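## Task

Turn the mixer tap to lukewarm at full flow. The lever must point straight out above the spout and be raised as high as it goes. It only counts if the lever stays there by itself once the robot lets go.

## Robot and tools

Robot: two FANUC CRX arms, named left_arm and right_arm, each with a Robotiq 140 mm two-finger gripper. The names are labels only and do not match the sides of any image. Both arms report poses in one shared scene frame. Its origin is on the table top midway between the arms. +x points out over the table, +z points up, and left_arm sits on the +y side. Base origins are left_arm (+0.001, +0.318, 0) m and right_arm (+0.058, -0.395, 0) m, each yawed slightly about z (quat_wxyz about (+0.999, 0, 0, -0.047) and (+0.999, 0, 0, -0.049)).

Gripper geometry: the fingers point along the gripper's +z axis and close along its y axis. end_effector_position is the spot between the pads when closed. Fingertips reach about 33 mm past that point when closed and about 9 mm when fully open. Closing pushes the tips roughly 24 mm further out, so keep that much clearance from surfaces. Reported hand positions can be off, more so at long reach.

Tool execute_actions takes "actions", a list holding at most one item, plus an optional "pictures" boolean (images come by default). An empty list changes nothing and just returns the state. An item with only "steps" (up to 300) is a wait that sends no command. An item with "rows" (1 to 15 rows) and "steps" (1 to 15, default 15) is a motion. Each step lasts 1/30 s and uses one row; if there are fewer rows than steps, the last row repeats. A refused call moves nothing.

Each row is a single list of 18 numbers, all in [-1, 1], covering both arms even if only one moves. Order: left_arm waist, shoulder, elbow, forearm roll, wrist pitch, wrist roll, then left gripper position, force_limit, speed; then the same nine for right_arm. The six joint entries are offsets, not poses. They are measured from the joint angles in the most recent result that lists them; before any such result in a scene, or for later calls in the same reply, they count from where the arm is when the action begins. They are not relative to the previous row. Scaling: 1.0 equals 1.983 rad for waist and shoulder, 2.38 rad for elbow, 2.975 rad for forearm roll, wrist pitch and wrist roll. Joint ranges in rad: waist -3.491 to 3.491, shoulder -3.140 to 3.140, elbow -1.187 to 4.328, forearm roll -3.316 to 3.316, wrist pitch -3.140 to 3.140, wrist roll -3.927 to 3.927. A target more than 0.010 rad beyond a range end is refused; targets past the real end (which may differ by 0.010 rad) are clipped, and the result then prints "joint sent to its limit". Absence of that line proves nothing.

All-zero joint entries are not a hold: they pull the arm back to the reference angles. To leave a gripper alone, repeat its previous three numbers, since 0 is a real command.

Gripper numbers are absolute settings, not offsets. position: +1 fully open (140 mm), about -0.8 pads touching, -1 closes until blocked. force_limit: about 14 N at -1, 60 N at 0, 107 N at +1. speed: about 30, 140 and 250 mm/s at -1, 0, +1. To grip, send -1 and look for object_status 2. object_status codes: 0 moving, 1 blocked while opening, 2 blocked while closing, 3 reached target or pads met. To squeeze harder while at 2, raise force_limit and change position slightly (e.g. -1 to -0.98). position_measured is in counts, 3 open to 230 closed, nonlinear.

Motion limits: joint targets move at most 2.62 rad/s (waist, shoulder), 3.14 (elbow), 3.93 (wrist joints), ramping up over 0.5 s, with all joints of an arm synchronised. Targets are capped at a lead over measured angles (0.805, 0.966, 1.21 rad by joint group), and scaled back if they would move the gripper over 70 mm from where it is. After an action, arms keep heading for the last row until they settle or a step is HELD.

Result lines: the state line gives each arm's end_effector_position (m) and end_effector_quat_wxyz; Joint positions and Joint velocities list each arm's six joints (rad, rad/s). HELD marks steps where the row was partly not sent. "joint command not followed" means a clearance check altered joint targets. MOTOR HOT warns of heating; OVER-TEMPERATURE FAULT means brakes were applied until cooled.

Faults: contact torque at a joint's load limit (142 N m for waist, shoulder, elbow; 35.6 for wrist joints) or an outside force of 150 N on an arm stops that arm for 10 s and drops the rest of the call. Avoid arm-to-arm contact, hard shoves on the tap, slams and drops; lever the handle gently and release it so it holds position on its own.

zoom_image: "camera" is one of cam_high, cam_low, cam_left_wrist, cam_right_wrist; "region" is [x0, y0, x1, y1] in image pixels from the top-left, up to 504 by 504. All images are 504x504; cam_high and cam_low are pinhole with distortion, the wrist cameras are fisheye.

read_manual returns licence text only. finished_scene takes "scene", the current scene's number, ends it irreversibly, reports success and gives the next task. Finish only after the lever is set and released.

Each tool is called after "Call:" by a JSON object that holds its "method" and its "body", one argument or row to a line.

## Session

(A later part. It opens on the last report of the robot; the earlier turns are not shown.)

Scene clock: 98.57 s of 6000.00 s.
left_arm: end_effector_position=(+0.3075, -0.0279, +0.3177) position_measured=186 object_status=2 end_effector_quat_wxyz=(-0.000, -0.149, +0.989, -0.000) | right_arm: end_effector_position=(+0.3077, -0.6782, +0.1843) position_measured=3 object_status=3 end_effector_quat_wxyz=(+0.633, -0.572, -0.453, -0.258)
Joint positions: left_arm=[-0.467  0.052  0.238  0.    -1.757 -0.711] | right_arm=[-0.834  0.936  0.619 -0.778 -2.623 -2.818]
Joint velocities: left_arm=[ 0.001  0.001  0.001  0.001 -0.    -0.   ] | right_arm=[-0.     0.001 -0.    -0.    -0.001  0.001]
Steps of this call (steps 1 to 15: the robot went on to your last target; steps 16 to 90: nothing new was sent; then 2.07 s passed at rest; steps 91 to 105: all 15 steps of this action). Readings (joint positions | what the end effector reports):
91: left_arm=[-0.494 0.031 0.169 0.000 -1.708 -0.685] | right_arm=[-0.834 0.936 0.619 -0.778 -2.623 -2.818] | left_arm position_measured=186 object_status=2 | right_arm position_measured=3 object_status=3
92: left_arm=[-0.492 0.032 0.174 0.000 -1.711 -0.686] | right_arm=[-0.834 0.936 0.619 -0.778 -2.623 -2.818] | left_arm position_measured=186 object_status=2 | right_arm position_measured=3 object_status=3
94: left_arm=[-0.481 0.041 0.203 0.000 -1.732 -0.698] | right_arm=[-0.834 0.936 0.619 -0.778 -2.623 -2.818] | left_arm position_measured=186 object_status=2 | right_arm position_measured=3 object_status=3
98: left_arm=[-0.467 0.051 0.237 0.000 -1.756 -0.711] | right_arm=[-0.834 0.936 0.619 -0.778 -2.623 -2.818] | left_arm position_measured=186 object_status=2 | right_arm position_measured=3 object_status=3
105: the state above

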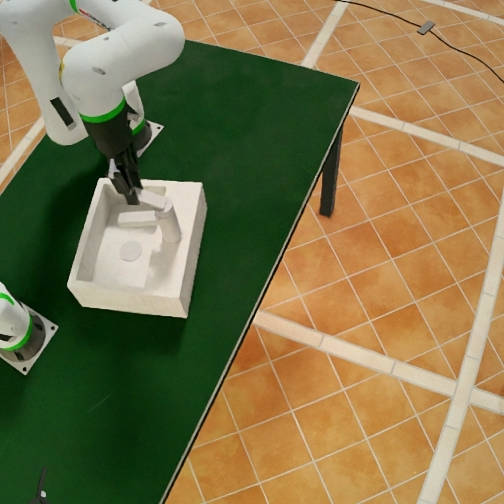

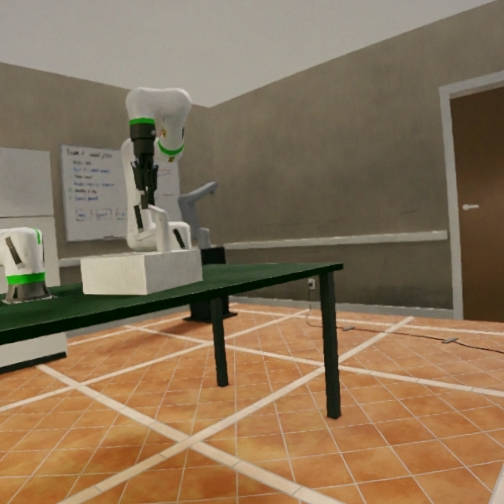

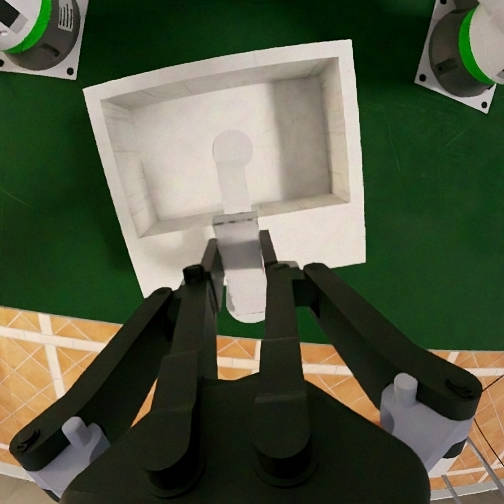

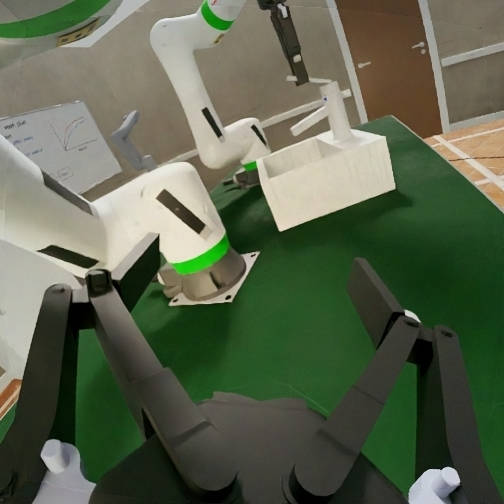

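Lever stayed put while the pads slid: it is at its stop. Release.

Call:
{"method": "execute_actions", "body": {
  "actions": [
    {"rows":[[0,0,0,0,0,0,0.2,-0.7,0,0,0,0,0,0,0,1,0,0]]}
  ],
  "pictures": false
}}

Call:
{"method": "execute_actions", "body": {
  "actions": [
    {"rows":[[0,0.01,0.06,0,-0.04,0,0.2,-0.7,0,0,0,0,0,0,0,1,0,0]]}
  ]
}}

Scene clock: 104.40 s of 6000.00 s.
left_arm: end_effector_position=(+0.3076, -0.0278, +0.3178) position_measured=104 object_status=0 end_effector_quat_wxyz=(-0.000, -0.149, +0.989, -0.000) | right_arm: end_effector_position=(+0.3077, -0.6782, +0.1843) position_measured=3 object_status=3 end_effector_quat_wxyz=(+0.633, -0.572, -0.453, -0.258)
Joint positions: left_arm=[-0.467  0.052  0.238  0.    -1.757 -0.711] | right_arm=[-0.834  0.936  0.619 -0.778 -2.623 -2.818]
Joint velocities: left_arm=[-0.004 -0.    -0.002 -0.    -0.    -0.   ] | right_arm=[-0.  0. -0.  0. -0. -0.]
Steps of this call (steps 1 to 15: the robot went on to your last target; steps 16 to 90: nothing new was sent; then 2.33 s passed at rest; steps 91 to 105: all 15 steps of this action). Readings (joint positions | what the end effector reports):
91: left_arm=[-0.467 0.052 0.238 0.000 -1.757 -0.711] | right_arm=[-0.834 0.936 0.619 -0.778 -2.623 -2.818] | left_arm position_measured=186 object_status=0 | right_arm position_measured=3 object_status=3
92: left_arm=[-0.466 0.051 0.238 -0.001 -1.757 -0.711] | right_arm=[-0.834 0.936 0.619 -0.778 -2.623 -2.818] | left_arm position_measured=186 object_status=0 | right_arm position_measured=3 object_status=3
94: left_arm=[-0.466 0.051 0.238 -0.000 -1.757 -0.711] | right_arm=[-0.834 0.936 0.619 -0.778 -2.623 -2.818] | left_arm position_measured=167 object_status=0 | right_arm position_measured=3 object_status=3
98: left_arm=[-0.466 0.051 0.238 0.000 -1.757 -0.711] | right_arm=[-0.834 0.936 0.619 -0.778 -2.623 -2.818] | left_arm position_measured=136 object_status=0 | right_arm position_measured=3 object_status=3
105: the state above

Scene clock: 104.90 s of 6000.00 s.
left_arm: end_effector_position=(+0.3046, -0.0260, +0.3684) position_measured=104 object_status=3 end_effector_quat_wxyz=(+0.001, -0.149, +0.989, -0.002) | right_arm: end_effector_position=(+0.3077, -0.6782, +0.1843) position_measured=3 object_status=3 end_effector_quat_wxyz=(+0.633, -0.572, -0.453, -0.258)
Joint positions: left_arm=[-0.467  0.072  0.381  0.001 -1.876 -0.711] | right_arm=[-0.834  0.936  0.619 -0.778 -2.623 -2.818]
Joint velocities: left_arm=[ 0.001 -0.001  0.001  0.002 -0.001 -0.   ] | right_arm=[ 0.    -0.    -0.     0.    -0.    -0.002]
Steps of this call (steps 1 to 15: all 15 steps of this action). Readings (joint positions | what the end effector reports):
1: left_arm=[-0.467 0.052 0.239 0.000 -1.757 -0.711] | right_arm=[-0.834 0.936 0.619 -0.778 -2.623 -2.818] | left_arm position_measured=104 object_status=0 | right_arm position_measured=3 object_status=3
2: left_arm=[-0.467 0.053 0.243 0.000 -1.761 -0.711] | right_arm=[-0.834 0.936 0.619 -0.778 -2.623 -2.818] | left_arm position_measured=104 object_status=0 | right_arm position_measured=3 object_status=3
4: left_arm=[-0.467 0.057 0.273 0.000 -1.786 -0.711] | right_arm=[-0.834 0.936 0.619 -0.778 -2.623 -2.818] | left_arm position_measured=104 object_status=3 | right_arm position_measured=3 object_status=3
8: left_arm=[-0.467 0.069 0.366 0.001 -1.863 -0.711] | right_arm=[-0.834 0.936 0.619 -0.778 -2.623 -2.818] | left_arm position_measured=104 object_status=3 | right_arm position_measured=3 object_status=3
15: the state above

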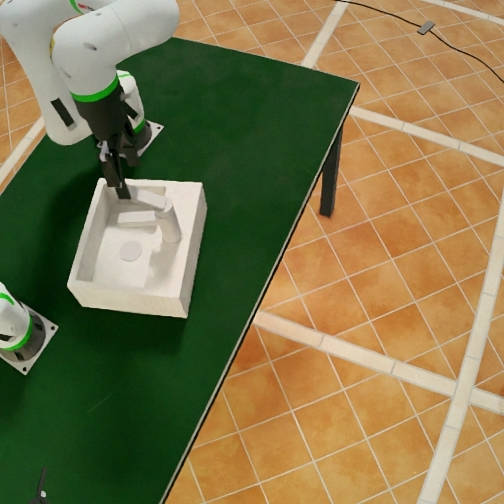

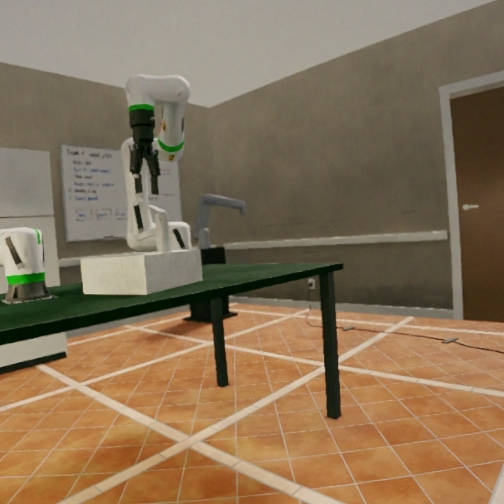

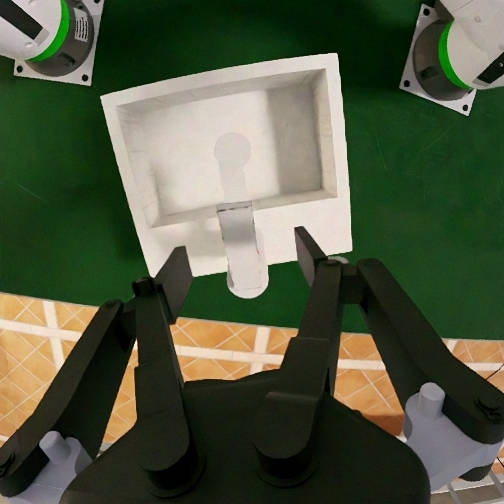

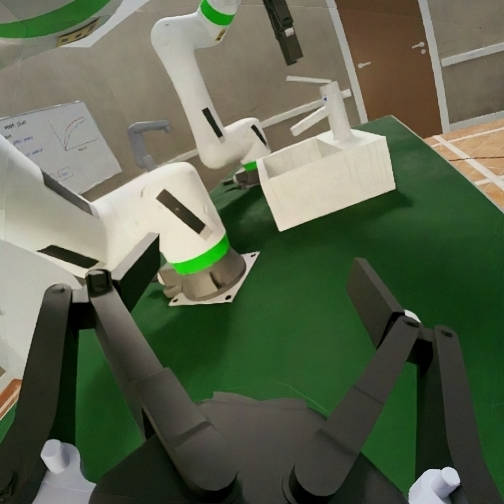

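Call:
{"method": "finished_scene", "body": {
  "scene": 1
}}

The scene is finished: the task was done.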